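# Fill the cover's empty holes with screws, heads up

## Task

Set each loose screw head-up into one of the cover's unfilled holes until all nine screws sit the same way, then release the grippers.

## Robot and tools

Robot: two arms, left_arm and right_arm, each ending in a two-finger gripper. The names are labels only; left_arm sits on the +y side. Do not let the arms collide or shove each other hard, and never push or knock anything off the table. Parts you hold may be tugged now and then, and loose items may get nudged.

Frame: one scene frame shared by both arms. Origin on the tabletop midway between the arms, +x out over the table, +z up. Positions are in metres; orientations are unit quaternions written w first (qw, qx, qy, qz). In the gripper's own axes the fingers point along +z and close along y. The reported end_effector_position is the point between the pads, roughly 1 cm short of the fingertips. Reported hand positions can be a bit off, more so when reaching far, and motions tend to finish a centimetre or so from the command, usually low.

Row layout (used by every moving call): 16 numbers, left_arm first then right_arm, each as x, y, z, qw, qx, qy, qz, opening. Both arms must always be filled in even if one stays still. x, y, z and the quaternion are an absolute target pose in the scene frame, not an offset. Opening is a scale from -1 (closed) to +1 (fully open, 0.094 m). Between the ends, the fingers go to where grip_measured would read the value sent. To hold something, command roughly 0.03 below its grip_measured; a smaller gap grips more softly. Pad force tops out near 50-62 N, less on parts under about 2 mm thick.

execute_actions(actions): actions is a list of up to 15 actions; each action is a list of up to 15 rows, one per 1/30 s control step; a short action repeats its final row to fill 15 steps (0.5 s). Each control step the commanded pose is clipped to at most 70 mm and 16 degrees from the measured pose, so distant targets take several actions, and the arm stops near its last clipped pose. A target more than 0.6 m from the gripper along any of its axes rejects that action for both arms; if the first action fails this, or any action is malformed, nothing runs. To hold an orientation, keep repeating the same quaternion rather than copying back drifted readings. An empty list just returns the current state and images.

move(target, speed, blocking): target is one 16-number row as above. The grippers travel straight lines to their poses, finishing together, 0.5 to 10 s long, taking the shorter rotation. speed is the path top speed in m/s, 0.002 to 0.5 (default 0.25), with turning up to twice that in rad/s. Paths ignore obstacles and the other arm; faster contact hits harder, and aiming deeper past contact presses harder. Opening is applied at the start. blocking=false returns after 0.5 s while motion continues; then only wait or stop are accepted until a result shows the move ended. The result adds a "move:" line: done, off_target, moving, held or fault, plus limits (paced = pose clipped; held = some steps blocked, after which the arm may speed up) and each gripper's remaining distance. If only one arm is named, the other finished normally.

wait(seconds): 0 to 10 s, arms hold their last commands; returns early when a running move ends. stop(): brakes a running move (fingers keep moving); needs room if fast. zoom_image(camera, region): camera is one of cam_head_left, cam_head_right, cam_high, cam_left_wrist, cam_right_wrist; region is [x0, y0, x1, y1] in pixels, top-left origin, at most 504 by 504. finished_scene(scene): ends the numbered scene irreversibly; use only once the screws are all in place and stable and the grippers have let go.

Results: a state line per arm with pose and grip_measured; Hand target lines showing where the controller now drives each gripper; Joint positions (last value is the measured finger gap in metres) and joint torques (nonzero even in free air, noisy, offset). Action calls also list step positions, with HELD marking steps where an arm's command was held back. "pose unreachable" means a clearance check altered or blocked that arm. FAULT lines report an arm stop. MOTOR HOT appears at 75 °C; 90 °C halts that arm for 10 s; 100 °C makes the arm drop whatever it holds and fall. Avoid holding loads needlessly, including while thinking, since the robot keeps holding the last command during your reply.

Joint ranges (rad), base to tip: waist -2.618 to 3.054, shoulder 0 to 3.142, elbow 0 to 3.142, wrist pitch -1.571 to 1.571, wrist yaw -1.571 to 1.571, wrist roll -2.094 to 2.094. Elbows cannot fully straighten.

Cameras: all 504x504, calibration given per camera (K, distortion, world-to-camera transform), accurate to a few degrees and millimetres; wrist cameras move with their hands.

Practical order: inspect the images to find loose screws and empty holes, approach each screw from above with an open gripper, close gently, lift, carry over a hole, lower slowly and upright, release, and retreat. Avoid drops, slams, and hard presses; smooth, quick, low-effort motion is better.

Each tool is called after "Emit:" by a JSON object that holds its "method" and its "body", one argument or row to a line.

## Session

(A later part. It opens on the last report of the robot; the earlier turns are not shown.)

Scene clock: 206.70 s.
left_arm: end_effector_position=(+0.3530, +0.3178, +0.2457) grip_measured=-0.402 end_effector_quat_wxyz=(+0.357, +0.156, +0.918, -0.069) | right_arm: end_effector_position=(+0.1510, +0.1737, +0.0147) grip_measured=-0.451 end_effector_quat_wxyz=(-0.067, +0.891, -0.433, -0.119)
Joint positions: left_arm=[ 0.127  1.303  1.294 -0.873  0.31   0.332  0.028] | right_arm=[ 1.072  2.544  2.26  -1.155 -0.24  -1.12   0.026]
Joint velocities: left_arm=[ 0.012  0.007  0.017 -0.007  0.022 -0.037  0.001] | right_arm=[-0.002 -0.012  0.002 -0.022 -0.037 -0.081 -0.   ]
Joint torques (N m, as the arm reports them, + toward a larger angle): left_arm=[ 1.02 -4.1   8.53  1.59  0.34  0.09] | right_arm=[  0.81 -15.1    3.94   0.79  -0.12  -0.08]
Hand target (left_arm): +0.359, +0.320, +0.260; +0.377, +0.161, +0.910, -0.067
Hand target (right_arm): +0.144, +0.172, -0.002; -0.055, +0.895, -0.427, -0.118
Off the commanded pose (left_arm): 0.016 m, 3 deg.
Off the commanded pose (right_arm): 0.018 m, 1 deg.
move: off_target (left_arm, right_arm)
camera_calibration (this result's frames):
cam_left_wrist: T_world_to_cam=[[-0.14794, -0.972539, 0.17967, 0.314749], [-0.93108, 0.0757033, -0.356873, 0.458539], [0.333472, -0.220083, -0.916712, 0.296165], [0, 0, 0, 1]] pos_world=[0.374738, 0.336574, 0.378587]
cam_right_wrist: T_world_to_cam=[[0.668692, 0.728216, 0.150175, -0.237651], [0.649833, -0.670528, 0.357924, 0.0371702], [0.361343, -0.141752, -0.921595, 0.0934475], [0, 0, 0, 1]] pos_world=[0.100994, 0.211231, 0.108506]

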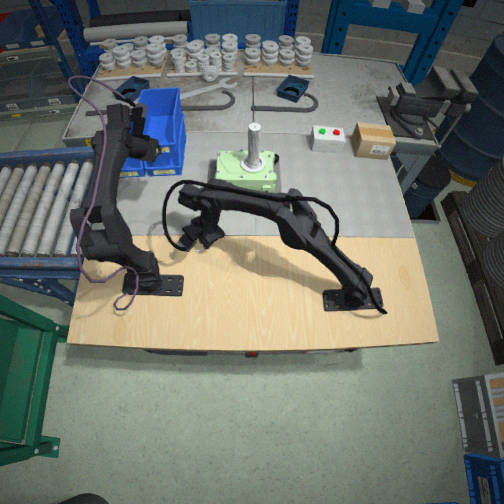

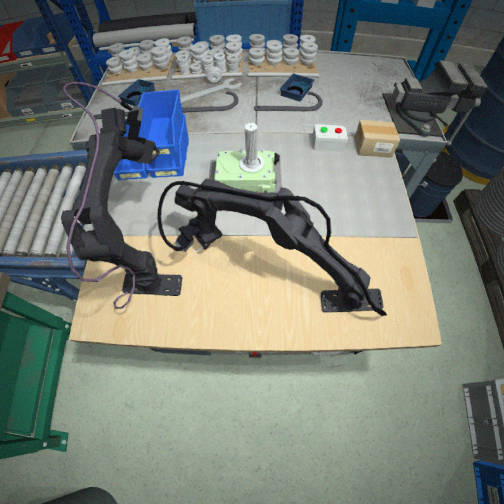

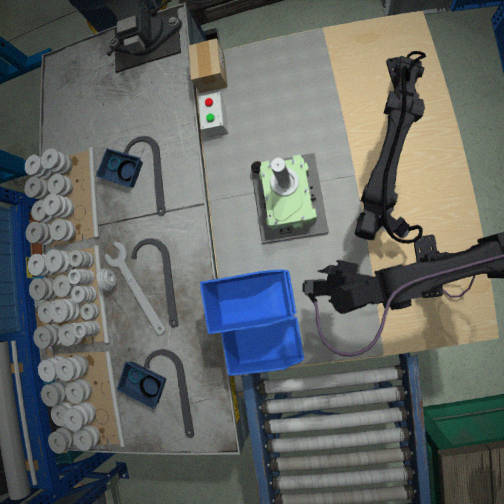

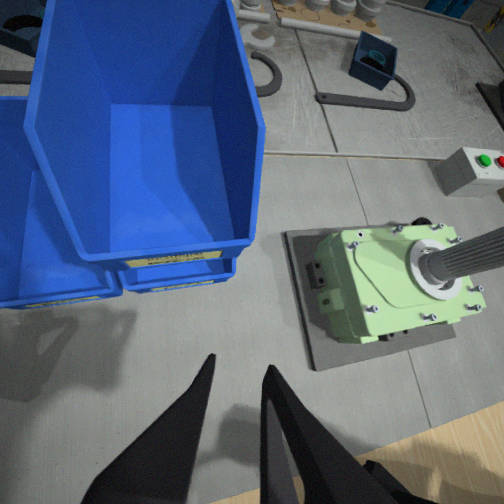

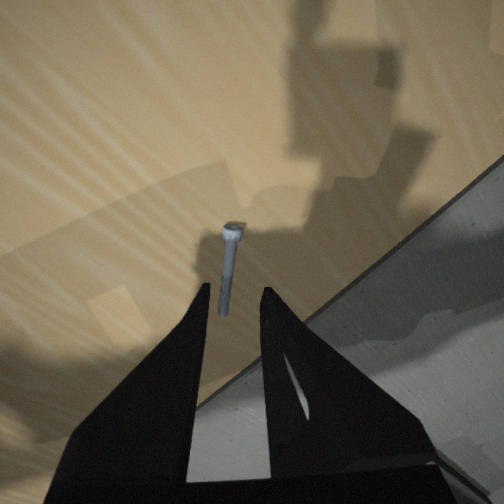

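Slide a bit toward the head, then close.

Emit:
{"method": "execute_actions", "body": {
  "actions": [
    [[0.36,0.32,0.26,0.377,0.161,0.910,-0.067,-0.4,0.136,0.177,0.0,0.056,-0.895,0.427,0.118,-0.45]],
    [[0.36,0.32,0.26,0.377,0.161,0.910,-0.067,-0.4,0.138,0.177,-0.002,0.056,-0.895,0.427,0.118,-0.8]],
    [[0.36,0.32,0.26,0.377,0.161,0.910,-0.067,-0.4,0.138,0.177,-0.002,0.056,-0.895,0.427,0.118,-1]]
  ]
}}

Emit:
{"method": "move", "body": {
  "target": [0.36,0.32,0.26,0.377,0.161,0.910,-0.067,-0.4,0.144,0.177,0.08,0.056,-0.895,0.427,0.118,-1],
  "speed": 0.05
}}

Scene clock: 208.37 s.
left_arm: end_effector_position=(+0.3530, +0.3177, +0.2457) grip_measured=-0.402 end_effector_quat_wxyz=(+0.357, +0.156, +0.918, -0.069) | right_arm: end_effector_position=(+0.1436, +0.1813, +0.0154) grip_measured=-0.935 end_effector_quat_wxyz=(-0.074, +0.893, -0.427, -0.120)
Joint positions: left_arm=[ 0.127  1.303  1.294 -0.873  0.311  0.333  0.028] | right_arm=[ 1.091  2.544  2.26  -1.136 -0.241 -1.112  0.003]
Joint velocities: left_arm=[-0.012 -0.012  0.027 -0.051 -0.022  0.022  0.001] | right_arm=[-0.002  0.002 -0.012 -0.037 -0.037  0.051 -0.   ]
Joint torques (N m, as the arm reports them, + toward a larger angle): left_arm=[ 1.03 -4.08  8.55  1.59  0.33  0.08] | right_arm=[  0.5  -14.74   4.68   0.65  -0.09   0.01]
Hand target (left_arm): +0.359, +0.320, +0.260; +0.377, +0.161, +0.910, -0.067
Hand target (right_arm): +0.138, +0.177, -0.002; -0.056, +0.895, -0.427, -0.118
Off the commanded pose (left_arm): 0.016 m, 3 deg.
Off the commanded pose (right_arm): 0.019 m, 2 deg.
Step readings (end_effector_position; steps 1 to 15: 1st action; 16 to 30: 2nd action; 31 to 45: 3rd action):
0: left_arm (+0.3530, +0.3178, +0.2457) | right_arm (+0.1510, +0.1736, +0.0146)
1: left_arm (+0.3530, +0.3178, +0.2457) | right_arm (+0.1504, +0.1739, +0.0148)
2: left_arm (+0.3530, +0.3178, +0.2457) | right_arm (+0.1502, +0.1745, +0.0148)
4: left_arm (+0.3530, +0.3177, +0.2457) | right_arm (+0.1487, +0.1764, +0.0149)
8: left_arm (+0.3530, +0.3177, +0.2457) | right_arm (+0.1451, +0.1799, +0.0152)
15: left_arm (+0.3530, +0.3177, +0.2457) | right_arm (+0.1443, +0.1807, +0.0153)
16: left_arm (+0.3530, +0.3177, +0.2457) | right_arm (+0.1442, +0.1807, +0.0153)
17: left_arm (+0.3530, +0.3177, +0.2457) | right_arm (+0.1437, +0.1809, +0.0154)
19: left_arm (+0.3530, +0.3177, +0.2457) | right_arm (+0.1435, +0.1810, +0.0154)
23: left_arm (+0.3530, +0.3177, +0.2457) | right_arm (+0.1435, +0.1810, +0.0154)
30: left_arm (+0.3530, +0.3177, +0.2457) | right_arm (+0.1435, +0.1810, +0.0154)
31: left_arm (+0.3530, +0.3177, +0.2457) | right_arm (+0.1435, +0.1811, +0.0154)
32: left_arm (+0.3530, +0.3177, +0.2457) | right_arm (+0.1435, +0.1812, +0.0154)
34: left_arm (+0.3530, +0.3177, +0.2457) | right_arm (+0.1436, +0.1813, +0.0154)
38: left_arm (+0.3530, +0.3177, +0.2457) | right_arm (+0.1436, +0.1813, +0.0154)
45: end_effector_position above
camera_calibration (this result's frames):
cam_left_wrist: T_world_to_cam=[[-0.14847, -0.972453, 0.179701, 0.314834], [-0.930997, 0.076172, -0.356991, 0.458395], [0.333469, -0.220304, -0.916659, 0.296226], [0, 0, 0, 1]] pos_world=[0.374725, 0.336504, 0.378605]
cam_right_wrist: T_world_to_cam=[[0.659708, 0.73315, 0.165159, -0.238218], [0.655417, -0.668808, 0.350891, 0.0457989], [0.367715, -0.123238, -0.921736, 0.0936197], [0, 0, 0, 1]] pos_world=[0.0927113, 0.216817, 0.109566]

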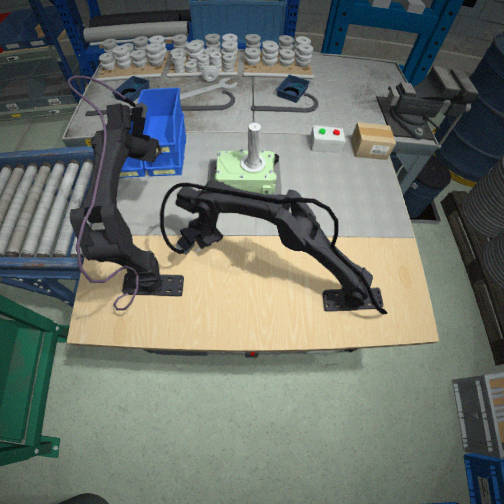

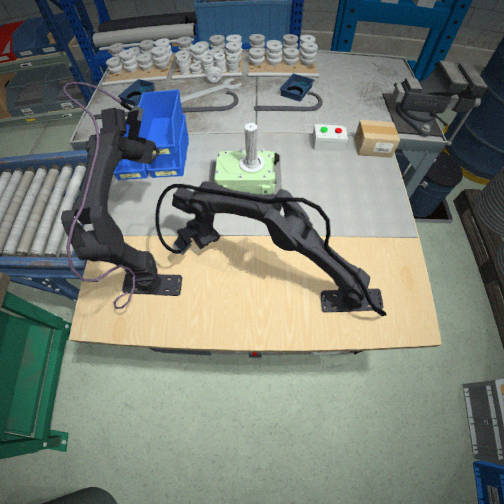

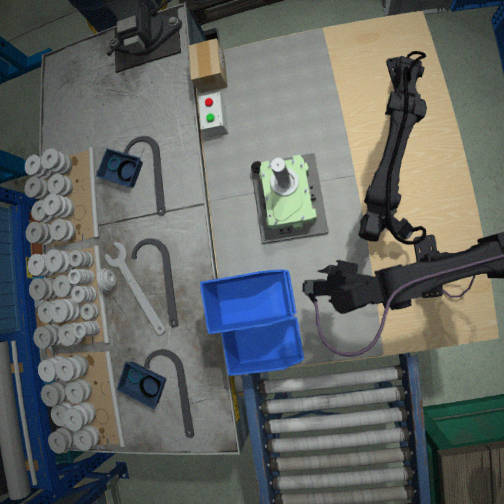

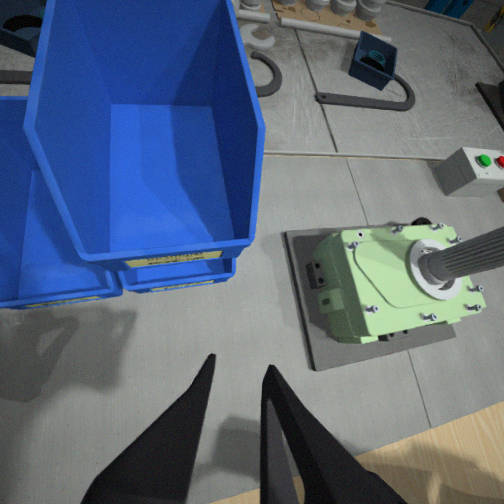

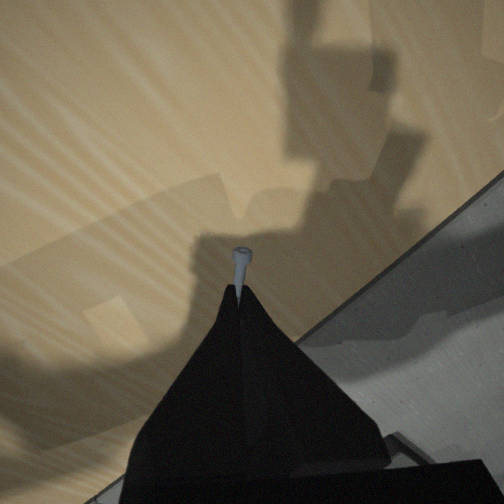

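Scene clock: 210.43 s.
left_arm: end_effector_position=(+0.3530, +0.3177, +0.2457) grip_measured=-0.402 end_effector_quat_wxyz=(+0.357, +0.156, +0.918, -0.069) | right_arm: end_effector_position=(+0.1433, +0.1783, +0.0841) grip_measured=-0.935 end_effector_quat_wxyz=(-0.065, +0.894, -0.427, -0.117)
Joint positions: left_arm=[ 0.127  1.303  1.294 -0.873  0.311  0.333  0.028] | right_arm=[ 1.091  2.667  2.777 -1.548 -0.235 -1.116  0.003]
Joint velocities: left_arm=[-0.017 -0.007 -0.012 -0.022  0.037 -0.007 -0.   ] | right_arm=[-0.017 -0.007  0.012  0.007 -0.037 -0.022  0.   ]
Joint torques (N m, as the arm reports them, + toward a larger angle): left_arm=[ 1.02 -4.1   8.53  1.6   0.33  0.08] | right_arm=[ -0.16 -15.06   7.95   0.37  -0.16  -0.06]
Hand target (left_arm): +0.359, +0.320, +0.260; +0.377, +0.161, +0.910, -0.067
Hand target (right_arm): +0.144, +0.177, +0.080; -0.059, +0.894, -0.427, -0.118
Off the commanded pose (left_arm): 0.016 m, 3 deg.
Off the commanded pose (right_arm): 0.004 m, 1 deg.
joint sent to its limit (right arm) — the command would take joint 4 (wrist pitch) past its lower limit, so that joint was sent only as far as its limit.
move: off_target (left_arm)
camera_calibration (this result's frames):
cam_left_wrist: T_world_to_cam=[[-0.14847, -0.972453, 0.179701, 0.314834], [-0.930997, 0.076172, -0.356991, 0.458395], [0.333469, -0.220304, -0.916659, 0.296226], [0, 0, 0, 1]] pos_world=[0.374725, 0.336504, 0.378605]
cam_right_wrist: T_world_to_cam=[[0.658191, 0.737693, 0.150309, -0.246546], [0.65768, -0.660576, 0.362071, 0.0171526], [0.366388, -0.139457, -0.919952, 0.159593], [0, 0, 0, 1]] pos_world=[0.0925207, 0.215463, 0.177666]

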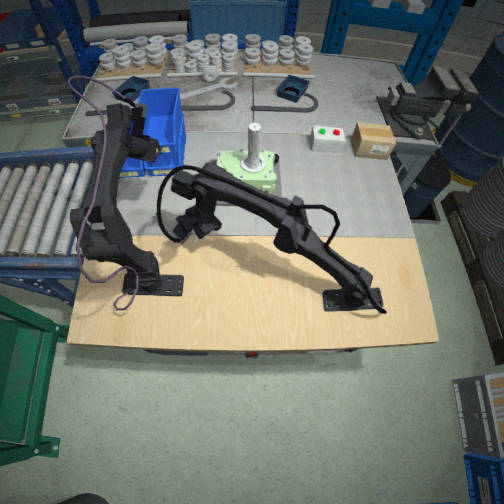

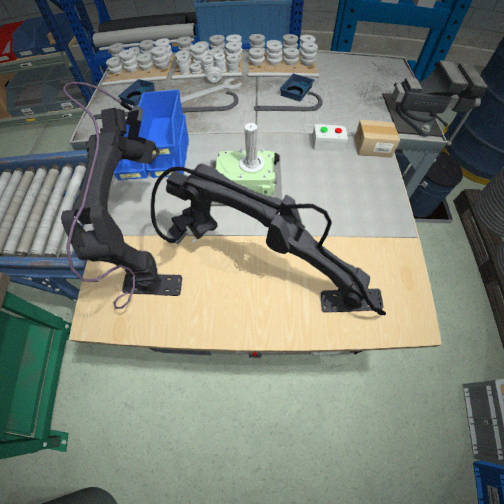

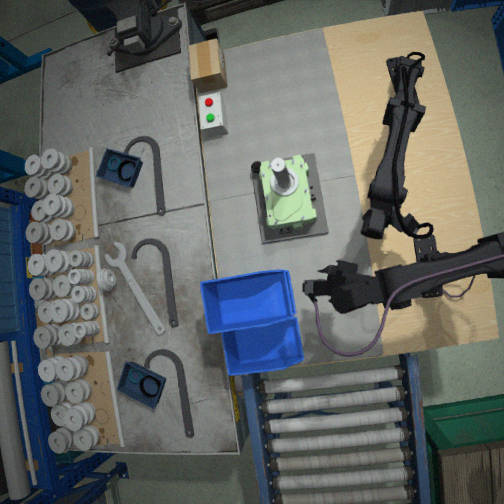

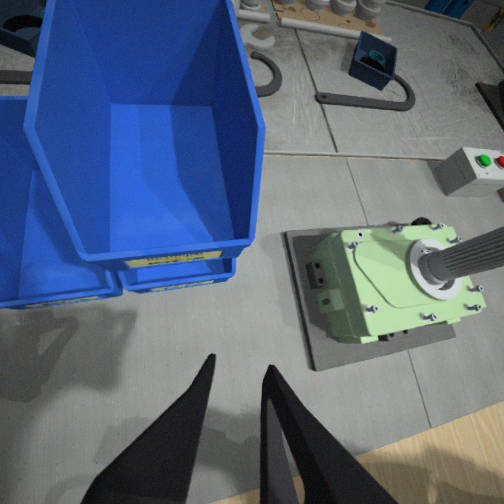

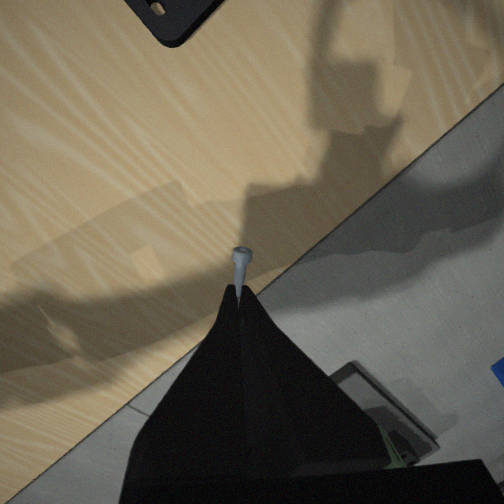

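Emit:
{"method": "move", "body": {
  "target": [0.36,0.32,0.26,0.377,0.161,0.910,-0.067,-0.4,0.24,0.09,0.25,0.692,-0.301,0.521,0.4,-1],
  "speed": 0.15
}}

Emit:
{"method": "move", "body": {
  "target": [0.225,0.105,0.305,0.377,0.161,0.910,-0.067,-0.4,0.24,0.09,0.25,0.692,-0.301,0.521,0.4,-1],
  "speed": 0.12
}}

Scene clock: 217.47 s.
left_arm: end_effector_position=(+0.3530, +0.3177, +0.2457) grip_measured=-0.402 end_effector_quat_wxyz=(+0.357, +0.156, +0.918, -0.069) | right_arm: end_effector_position=(+0.2397, +0.0849, +0.2664) grip_measured=-0.935 end_effector_quat_wxyz=(+0.704, -0.305, +0.502, +0.398)
Joint positions: left_arm=[ 0.127  1.303  1.294 -0.873  0.311  0.333  0.028] | right_arm=[ 0.851  1.815  0.748  1.386 -0.172  0.026  0.003]
Joint velocities: left_arm=[-0.007  0.007 -0.007 -0.007  0.022 -0.007 -0.   ] | right_arm=[-0.002 -0.007 -0.017 -0.007  0.007 -0.037  0.   ]
Joint torques (N m, as the arm reports them, + toward a larger angle): left_arm=[ 1.02 -4.09  8.54  1.59  0.33  0.08] | right_arm=[ 0.63 -7.41  4.59  1.73  0.09  0.06]
Hand target (left_arm): +0.359, +0.320, +0.260; +0.377, +0.161, +0.910, -0.067
Hand target (right_arm): +0.238, +0.088, +0.251; +0.693, -0.308, +0.517, +0.398
Off the commanded pose (left_arm): 0.016 m, 3 deg.
Off the commanded pose (right_arm): 0.017 m, 3 deg.
move: off_target (left_arm, right_arm)
camera_calibration (this result's frames):
cam_left_wrist: T_world_to_cam=[[-0.14847, -0.972453, 0.179701, 0.314834], [-0.930997, 0.076172, -0.356991, 0.458395], [0.333469, -0.220304, -0.916659, 0.296226], [0, 0, 0, 1]] pos_world=[0.374725, 0.336504, 0.378605]
cam_right_wrist: T_world_to_cam=[[0.774054, -0.605534, 0.18485, -0.191394], [-0.0425259, -0.341034, -0.939089, 0.313418], [0.63169, 0.719044, -0.28973, -0.0254807], [0, 0, 0, 1]] pos_world=[0.177574, 0.0093122, 0.322324]

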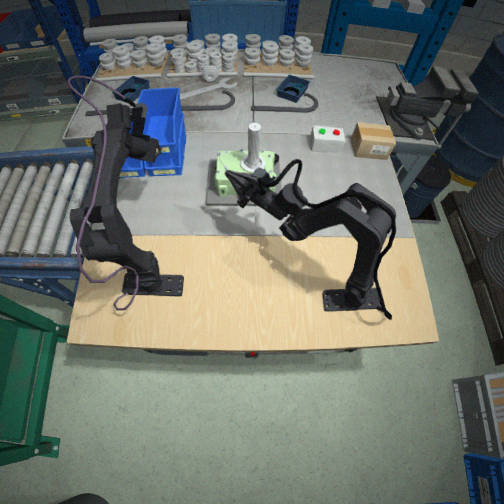

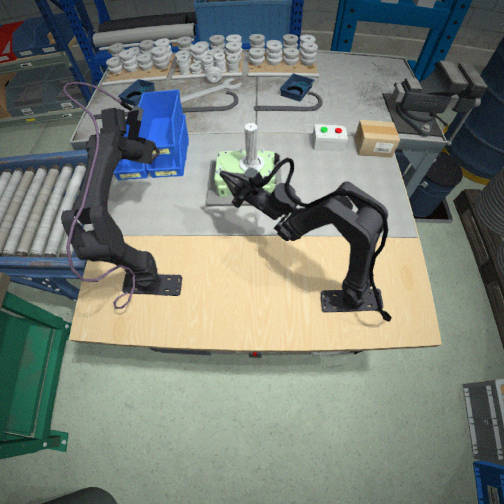

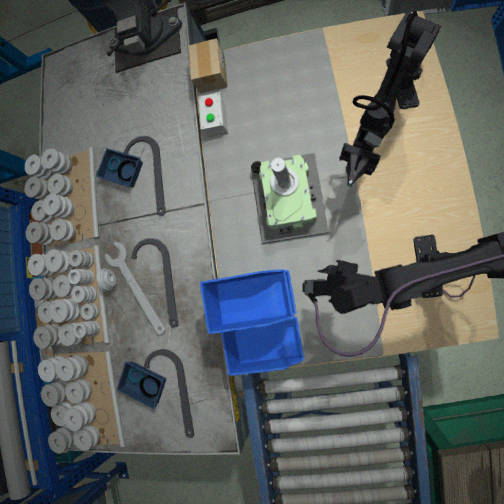

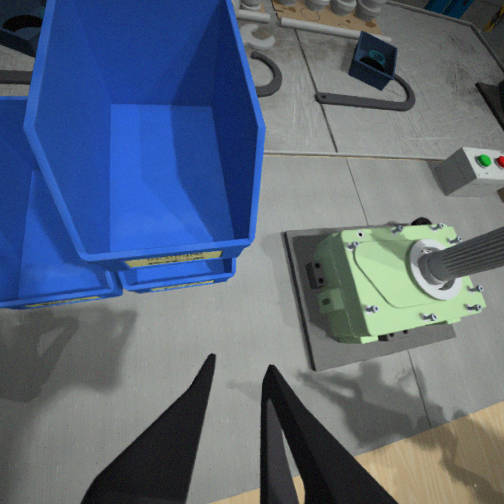

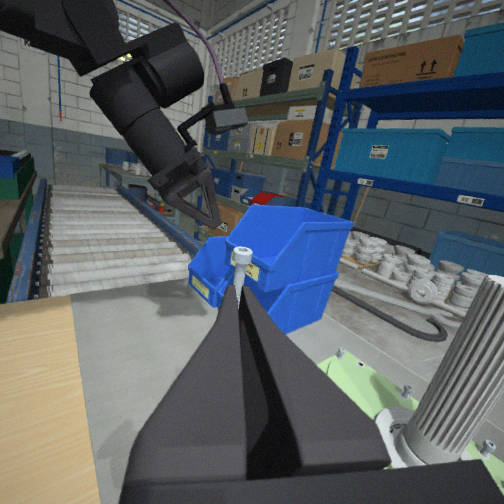

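Scene clock: 220.20 s.
left_arm: end_effector_position=(+0.2253, +0.1071, +0.3003) grip_measured=-0.402 end_effector_quat_wxyz=(+0.375, +0.164, +0.909, -0.074) | right_arm: end_effector_position=(+0.2401, +0.0849, +0.2667) grip_measured=-0.935 end_effector_quat_wxyz=(+0.704, -0.297, +0.506, +0.400)
Joint positions: left_arm=[-1.021  1.264  1.482 -1.124 -0.451 -0.524  0.028] | right_arm=[ 0.857  1.815  0.748  1.387 -0.156  0.038  0.003]
Joint velocities: left_arm=[-0.012  0.007 -0.002  0.037 -0.11  -0.051 -0.   ] | right_arm=[ 0.002 -0.002  0.002 -0.037  0.007 -0.007  0.   ]
Joint torques (N m, as the arm reports them, + toward a larger angle): left_arm=[-0.93 -2.7   7.58  1.25 -0.48 -0.11] | right_arm=[ 0.63 -6.66  5.36  1.69  0.09  0.05]
Hand target (left_arm): +0.226, +0.107, +0.305; +0.379, +0.160, +0.909, -0.070
Hand target (right_arm): +0.240, +0.090, +0.250; +0.692, -0.301, +0.521, +0.400
Off the commanded pose (left_arm): 0.005 m, 1 deg.
Off the commanded pose (right_arm): 0.017 m, 2 deg.
move: off_target (right_arm)
camera_calibration (this result's frames):
cam_left_wrist: T_world_to_cam=[[-0.173764, -0.967594, 0.183216, 0.0853301], [-0.915191, 0.0899664, -0.392849, 0.380797], [0.363635, -0.235941, -0.901166, 0.332631], [0, 0, 0, 1]] pos_world=[0.242373, 0.126787, 0.433717]
cam_right_wrist: T_world_to_cam=[[0.772198, -0.612567, 0.168735, -0.186457], [-0.0574255, -0.331763, -0.941613, 0.317201], [0.632781, 0.717422, -0.291364, -0.025317], [0, 0, 0, 1]] pos_world=[0.178218, 0.009181, 0.322766]

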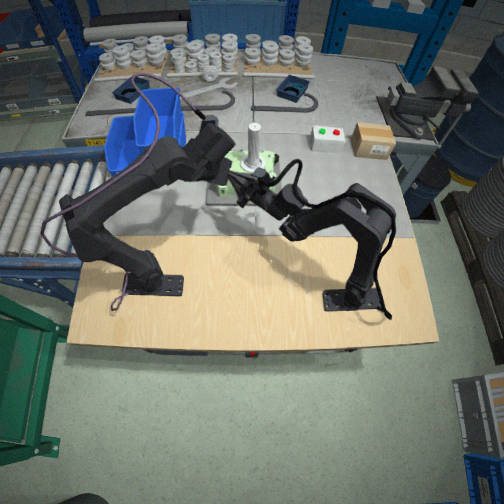

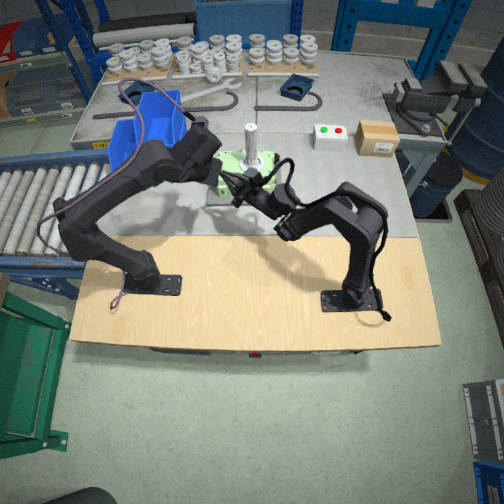

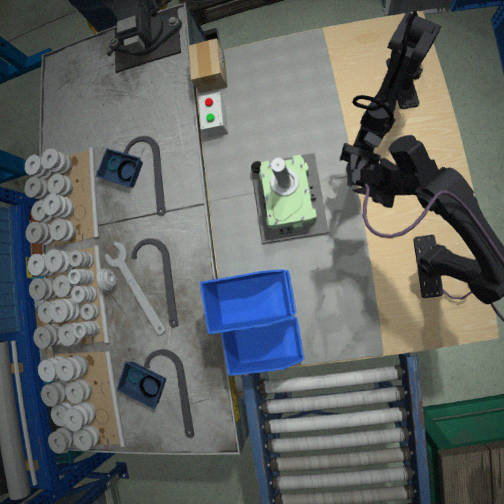

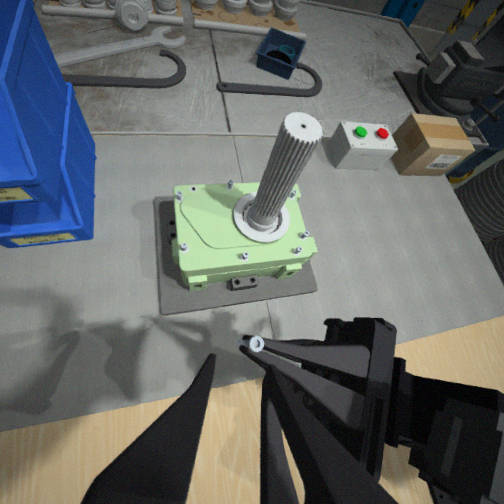

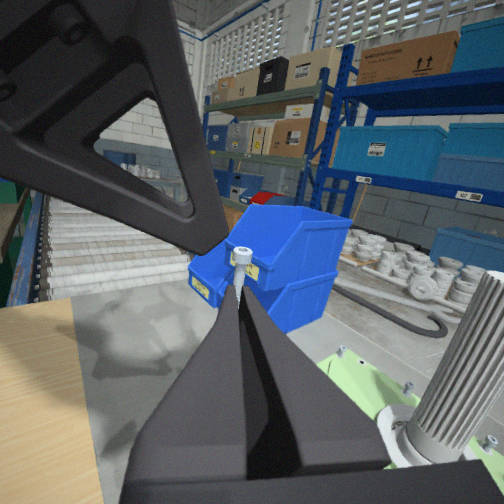

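Emit:
{"method": "move", "body": {
  "target": [0.225,0.095,0.305,0.377,0.161,0.910,-0.067,-0.5,0.24,0.09,0.25,0.692,-0.301,0.521,0.4,-1],
  "speed": 0.02
}}

Emit:
{"method": "move", "body": {
  "target": [0.243,0.090,0.292,0.377,0.161,0.910,-0.067,-0.5,0.24,0.09,0.25,0.692,-0.301,0.521,0.4,-1],
  "speed": 0.02
}}

Scene clock: 221.53 s.
left_arm: end_effector_position=(+0.2250, +0.0955, +0.2998) grip_measured=-0.498 end_effector_quat_wxyz=(+0.373, +0.164, +0.911, -0.072) | right_arm: end_effector_position=(+0.2401, +0.0849, +0.2668) grip_measured=-0.935 end_effector_quat_wxyz=(+0.704, -0.297, +0.506, +0.401)
Joint positions: left_arm=[-1.049  1.306  1.515 -1.132 -0.468 -0.551  0.024] | right_arm=[ 0.857  1.815  0.748  1.388 -0.156  0.038  0.003]
Joint velocities: left_arm=[ 0.012 -0.007 -0.022 -0.037  0.037 -0.051  0.   ] | right_arm=[-0.002  0.007  0.012  0.007  0.125 -0.022 -0.   ]
Joint torques (N m, as the arm reports them, + toward a larger angle): left_arm=[-1.   -3.1   7.63  1.2  -0.49 -0.09] | right_arm=[ 0.63 -6.66  5.38  1.68  0.09  0.05]
Hand target (left_arm): +0.225, +0.095, +0.305; +0.377, +0.161, +0.909, -0.068
Hand target (right_arm): +0.240, +0.090, +0.250; +0.692, -0.301, +0.521, +0.400
Off the commanded pose (left_arm): 0.005 m, 1 deg.
Off the commanded pose (right_arm): 0.018 m, 2 deg.
move: off_target (right_arm)
camera_calibration (this result's frames):
cam_left_wrist: T_world_to_cam=[[-0.171983, -0.968668, 0.179176, 0.0750457], [-0.916868, 0.0908863, -0.388706, 0.380407], [0.360243, -0.231131, -0.903772, 0.330672], [0, 0, 0, 1]] pos_world=[0.242567, 0.114549, 0.433272]
cam_right_wrist: T_world_to_cam=[[0.772158, -0.612617, 0.168741, -0.18646], [-0.0571979, -0.331485, -0.941725, 0.317228], [0.632852, 0.717508, -0.290999, -0.0253842], [0, 0, 0, 1]] pos_world=[0.178185, 0.00914162, 0.322818]

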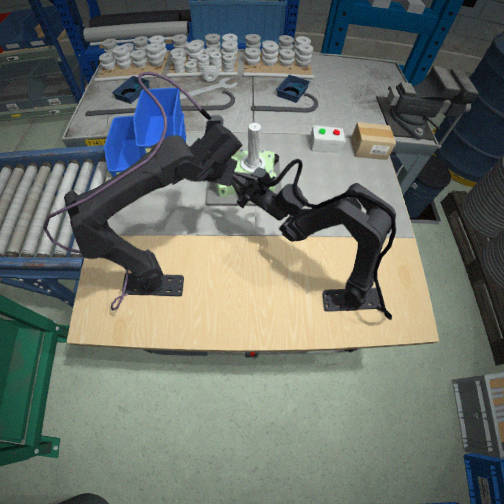

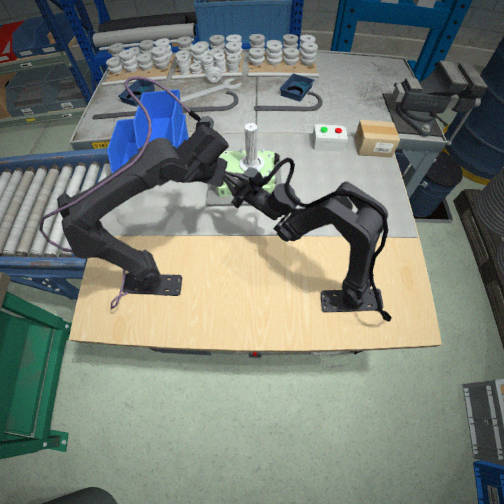

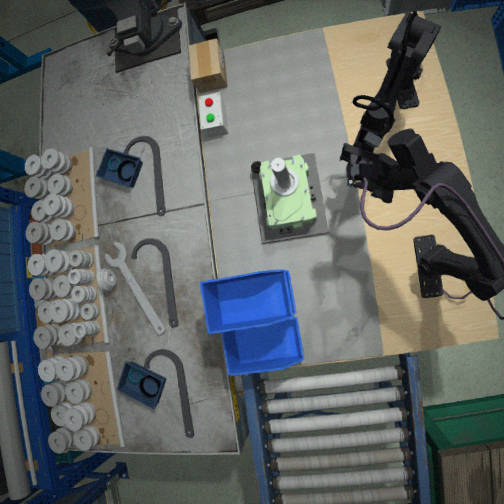

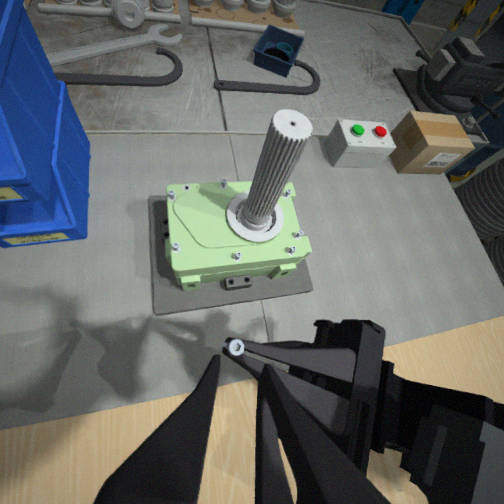

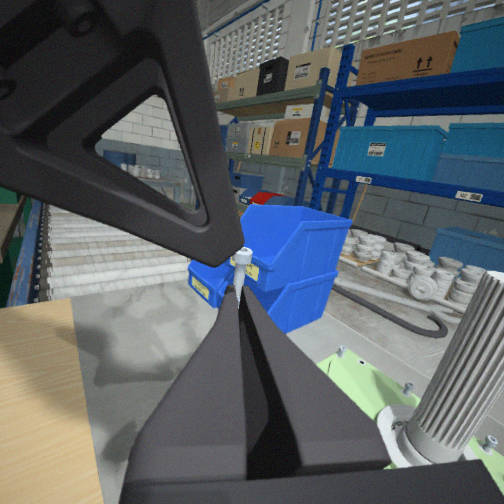

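Scene clock: 222.80 s.
left_arm: end_effector_position=(+0.2391, +0.0899, +0.3008) grip_measured=-0.498 end_effector_quat_wxyz=(+0.382, +0.157, +0.907, -0.077) | right_arm: end_effector_position=(+0.2401, +0.0848, +0.2669) grip_measured=-0.935 end_effector_quat_wxyz=(+0.704, -0.297, +0.506, +0.401)
Joint positions: left_arm=[-1.016  1.327  1.515 -1.076 -0.459 -0.527  0.024] | right_arm=[ 0.857  1.815  0.748  1.388 -0.155  0.038  0.003]
Joint velocities: left_arm=[ 0.007 -0.002 -0.007  0.11  -0.081  0.007  0.001] | right_arm=[ 0.007  0.012  0.002  0.007  0.051 -0.022 -0.   ]
Joint torques (N m, as the arm reports them, + toward a larger angle): left_arm=[ 1.   -3.39  4.36  1.55 -0.2   0.12] | right_arm=[ 0.64 -6.64  5.37  1.68  0.1   0.05]
Hand target (left_arm): +0.243, +0.090, +0.292; +0.377, +0.161, +0.910, -0.067
Hand target (right_arm): +0.240, +0.090, +0.250; +0.692, -0.301, +0.521, +0.400
Off the commanded pose (left_arm): 0.010 m, 1 deg.
Off the commanded pose (right_arm): 0.018 m, 2 deg.
move: off_target (right_arm)
camera_calibration (this result's frames):
cam_left_wrist: T_world_to_cam=[[-0.164428, -0.967145, 0.193892, 0.0654887], [-0.91071, 0.073342, -0.406482, 0.399708], [0.378907, -0.243417, -0.892848, 0.318559], [0, 0, 0, 1]] pos_world=[0.254083, 0.111564, 0.434201]
cam_right_wrist: T_world_to_cam=[[0.772036, -0.612898, 0.168275, -0.186364], [-0.0574344, -0.330951, -0.941898, 0.317356], [0.632978, 0.717515, -0.290708, -0.0254497], [0, 0, 0, 1]] pos_world=[0.178216, 0.00906806, 0.322879]

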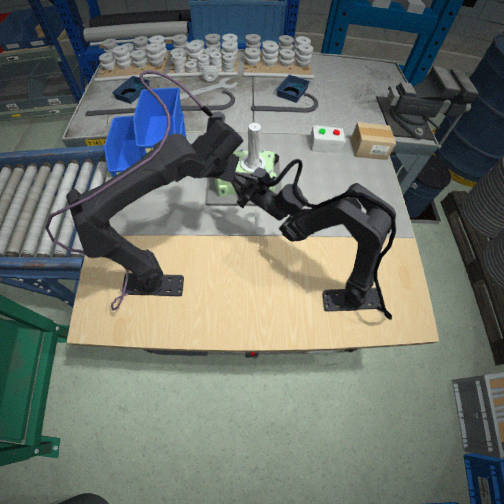

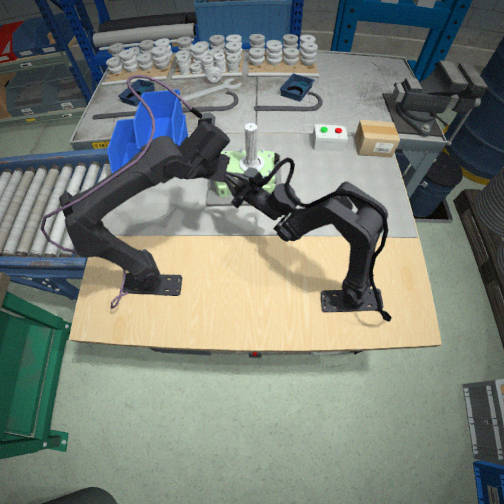

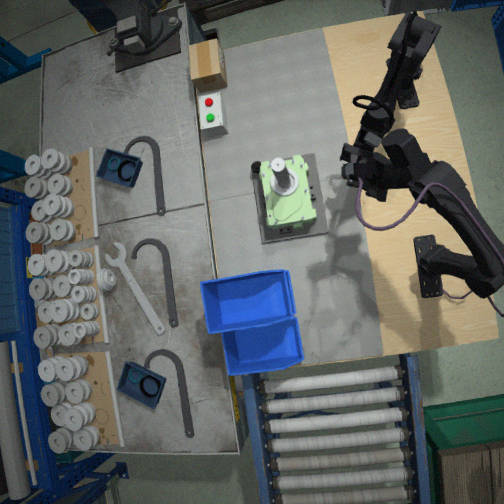

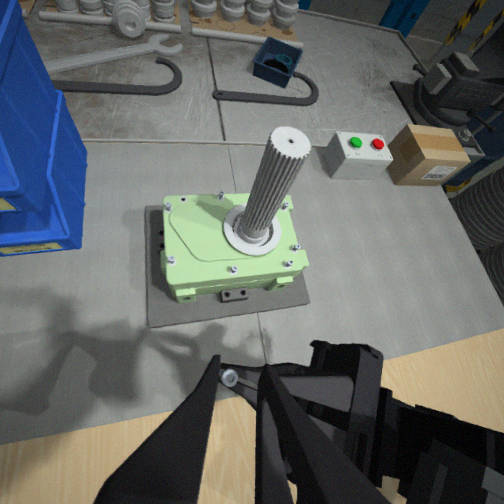

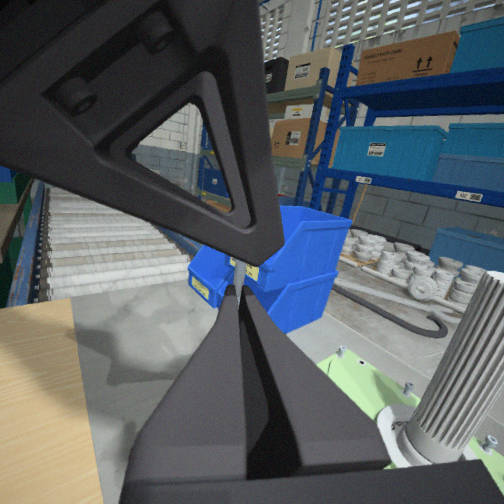

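Need +y 5mm, down ~10mm.

Emit:
{"method": "move", "body": {
  "target": [0.244,0.097,0.284,0.377,0.161,0.910,-0.067,-0.5,0.24,0.09,0.25,0.692,-0.301,0.521,0.4,-1],
  "speed": 0.015
}}

Scene clock: 224.43 s.
left_arm: end_effector_position=(+0.2433, +0.0921, +0.2822) grip_measured=-0.498 end_effector_quat_wxyz=(+0.373, +0.162, +0.912, -0.065) | right_arm: end_effector_position=(+0.2411, +0.0859, +0.2624) grip_measured=-0.935 end_effector_quat_wxyz=(+0.701, -0.298, +0.510, +0.400)
Joint positions: left_arm=[-0.996  1.327  1.453 -1.04  -0.448 -0.508  0.024] | right_arm=[ 0.857  1.825  0.748  1.389 -0.155  0.038  0.003]
Joint velocities: left_arm=[ 0.027  0.007 -0.002  0.022  0.022  0.007 -0.001] | right_arm=[-0.017  0.002 -0.022 -0.037 -0.037  0.022  0.   ]
Joint torques (N m, as the arm reports them, + toward a larger angle): left_arm=[ 1.01 -5.91  4.56  1.5  -0.21  0.07] | right_arm=[ 0.63 -7.49  5.53  1.67  0.09  0.04]
Hand target (left_arm): +0.244, +0.097, +0.284; +0.377, +0.161, +0.910, -0.067
Hand target (right_arm): +0.240, +0.090, +0.250; +0.692, -0.301, +0.521, +0.400
Off the commanded pose (left_arm): 0.005 m, 1 deg.
Off the commanded pose (right_arm): 0.013 m, 2 deg.
move: off_target (right_arm)
camera_calibration (this result's frames):
cam_left_wrist: T_world_to_cam=[[-0.161595, -0.97248, 0.167837, 0.0791277], [-0.917299, 0.085297, -0.388956, 0.391343], [0.363936, -0.216811, -0.905839, 0.30577], [0, 0, 0, 1]] pos_world=[0.260485, 0.109864, 0.415913]
cam_right_wrist: T_world_to_cam=[[0.772805, -0.611999, 0.168016, -0.185893], [-0.063097, -0.337522, -0.939201, 0.314763], [0.631499, 0.715218, -0.299454, -0.0252404], [0, 0, 0, 1]] pos_world=[0.179459, 0.0105254, 0.3193]

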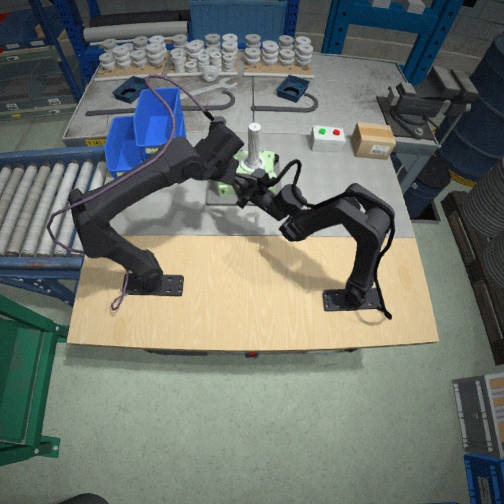

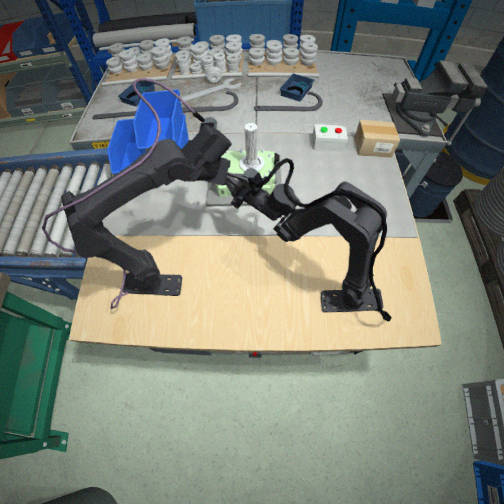

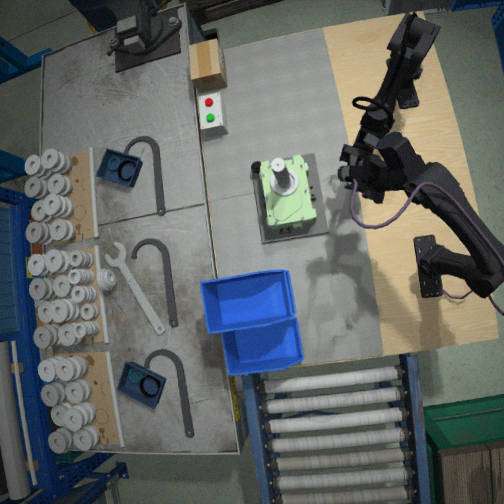

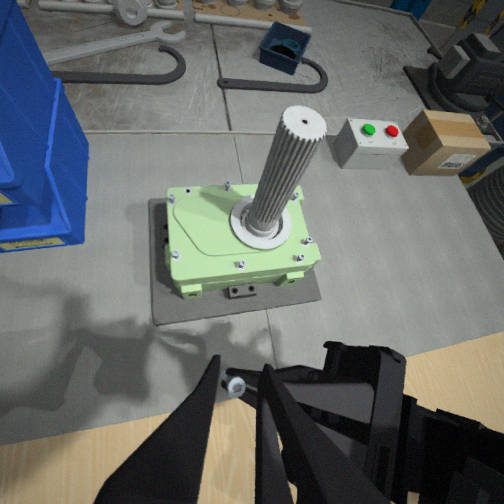

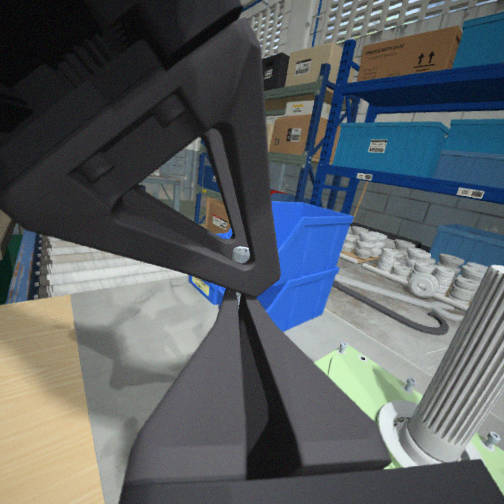

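Emit:
{"method": "execute_actions", "body": {
  "actions": [
    [[0.244,0.097,0.284,0.377,0.161,0.910,-0.067,-0.8,0.24,0.09,0.25,0.692,-0.301,0.521,0.4,-1]],
    [[0.244,0.095,0.284,0.377,0.161,0.910,-0.067,-1,0.24,0.09,0.25,0.692,-0.301,0.521,0.4,-1]]
  ]
}}

Scene clock: 225.57 s.
left_arm: end_effector_position=(+0.2442, +0.0928, +0.2824) grip_measured=-0.863 end_effector_quat_wxyz=(+0.373, +0.160, +0.912, -0.064) | right_arm: end_effector_position=(+0.2414, +0.0856, +0.2627) grip_measured=-0.935 end_effector_quat_wxyz=(+0.702, -0.297, +0.510, +0.399)
Joint positions: left_arm=[-0.992  1.327  1.453 -1.039 -0.448 -0.507  0.006] | right_arm=[ 0.857  1.825  0.748  1.39  -0.152  0.038  0.003]
Joint velocities: left_arm=[ 0.022 -0.017  0.007  0.022 -0.007  0.007  0.   ] | right_arm=[-0.002 -0.012  0.017  0.051  0.007  0.007  0.   ]
Joint torques (N m, as the arm reports them, + toward a larger angle): left_arm=[ 0.34 -5.39  4.93  1.51 -0.22  0.05] | right_arm=[ 0.65 -7.5   5.45  1.67  0.06  0.05]
Hand target (left_arm): +0.244, +0.095, +0.284; +0.377, +0.161, +0.910, -0.067
Hand target (right_arm): +0.240, +0.090, +0.250; +0.692, -0.301, +0.521, +0.400
Off the commanded pose (left_arm): 0.003 m, 1 deg.
Off the commanded pose (right_arm): 0.014 m, 2 deg.
Step readings (end_effector_position; steps 1 to 15: 1st action; 16 to 30: 2nd action):
0: left_arm (+0.2433, +0.0920, +0.2823) | right_arm (+0.2411, +0.0859, +0.2624)
1: left_arm (+0.2433, +0.0920, +0.2823) | right_arm (+0.2411, +0.0859, +0.2624)
2: left_arm (+0.2434, +0.0919, +0.2824) | right_arm (+0.2411, +0.0858, +0.2624)
4: left_arm (+0.2441, +0.0926, +0.2824) | right_arm (+0.2413, +0.0857, +0.2626)
8: left_arm (+0.2442, +0.0928, +0.2824) | right_arm (+0.2414, +0.0856, +0.2626)
15: left_arm (+0.2442, +0.0928, +0.2824) | right_arm (+0.2414, +0.0856, +0.2626)
16: left_arm (+0.2442, +0.0928, +0.2824) | right_arm (+0.2414, +0.0856, +0.2627)
17: left_arm (+0.2442, +0.0928, +0.2824) | right_arm (+0.2414, +0.0856, +0.2627)
19: left_arm (+0.2442, +0.0928, +0.2824) | right_arm (+0.2414, +0.0856, +0.2627)
23: left_arm (+0.2442, +0.0928, +0.2824) | right_arm (+0.2414, +0.0856, +0.2627)
30: end_effector_position above
camera_calibration (this result's frames):
cam_left_wrist: T_world_to_cam=[[-0.158918, -0.972864, 0.168166, 0.0791785], [-0.917235, 0.0824651, -0.389718, 0.392673], [0.365275, -0.216181, -0.90545, 0.305222], [0, 0, 0, 1]] pos_world=[0.261266, 0.110631, 0.41608]
cam_right_wrist: T_world_to_cam=[[0.771232, -0.614197, 0.167225, -0.185629], [-0.0638681, -0.33604, -0.93968, 0.315138], [0.633342, 0.714031, -0.298392, -0.0257758], [0, 0, 0, 1]] pos_world=[0.179615, 0.0102911, 0.31948]

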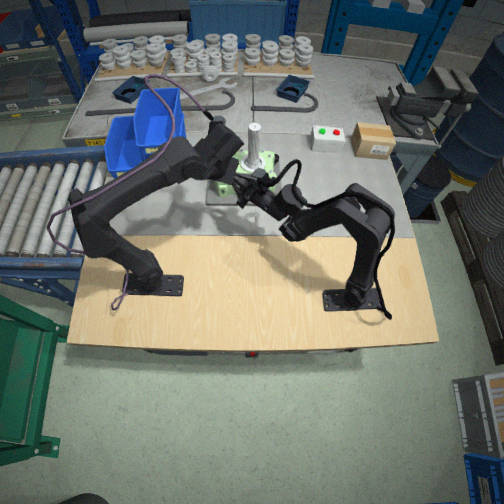

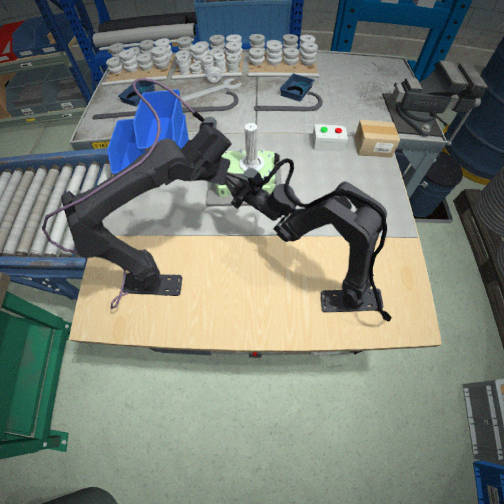

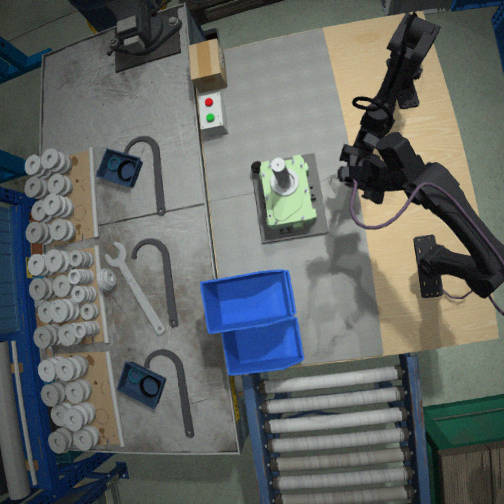

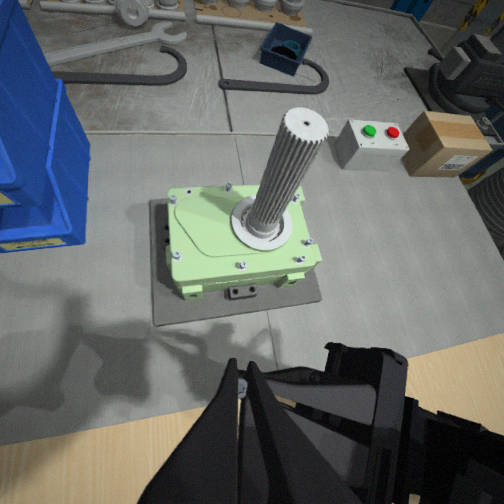

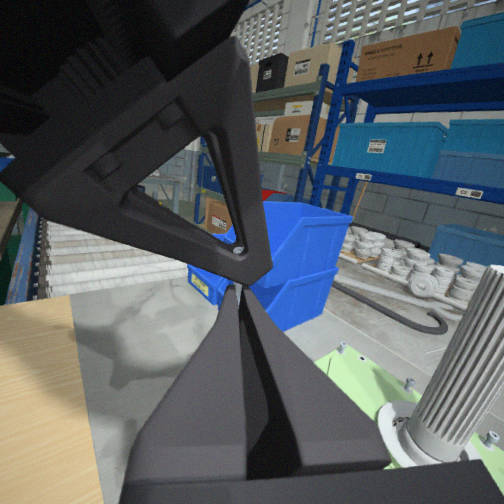

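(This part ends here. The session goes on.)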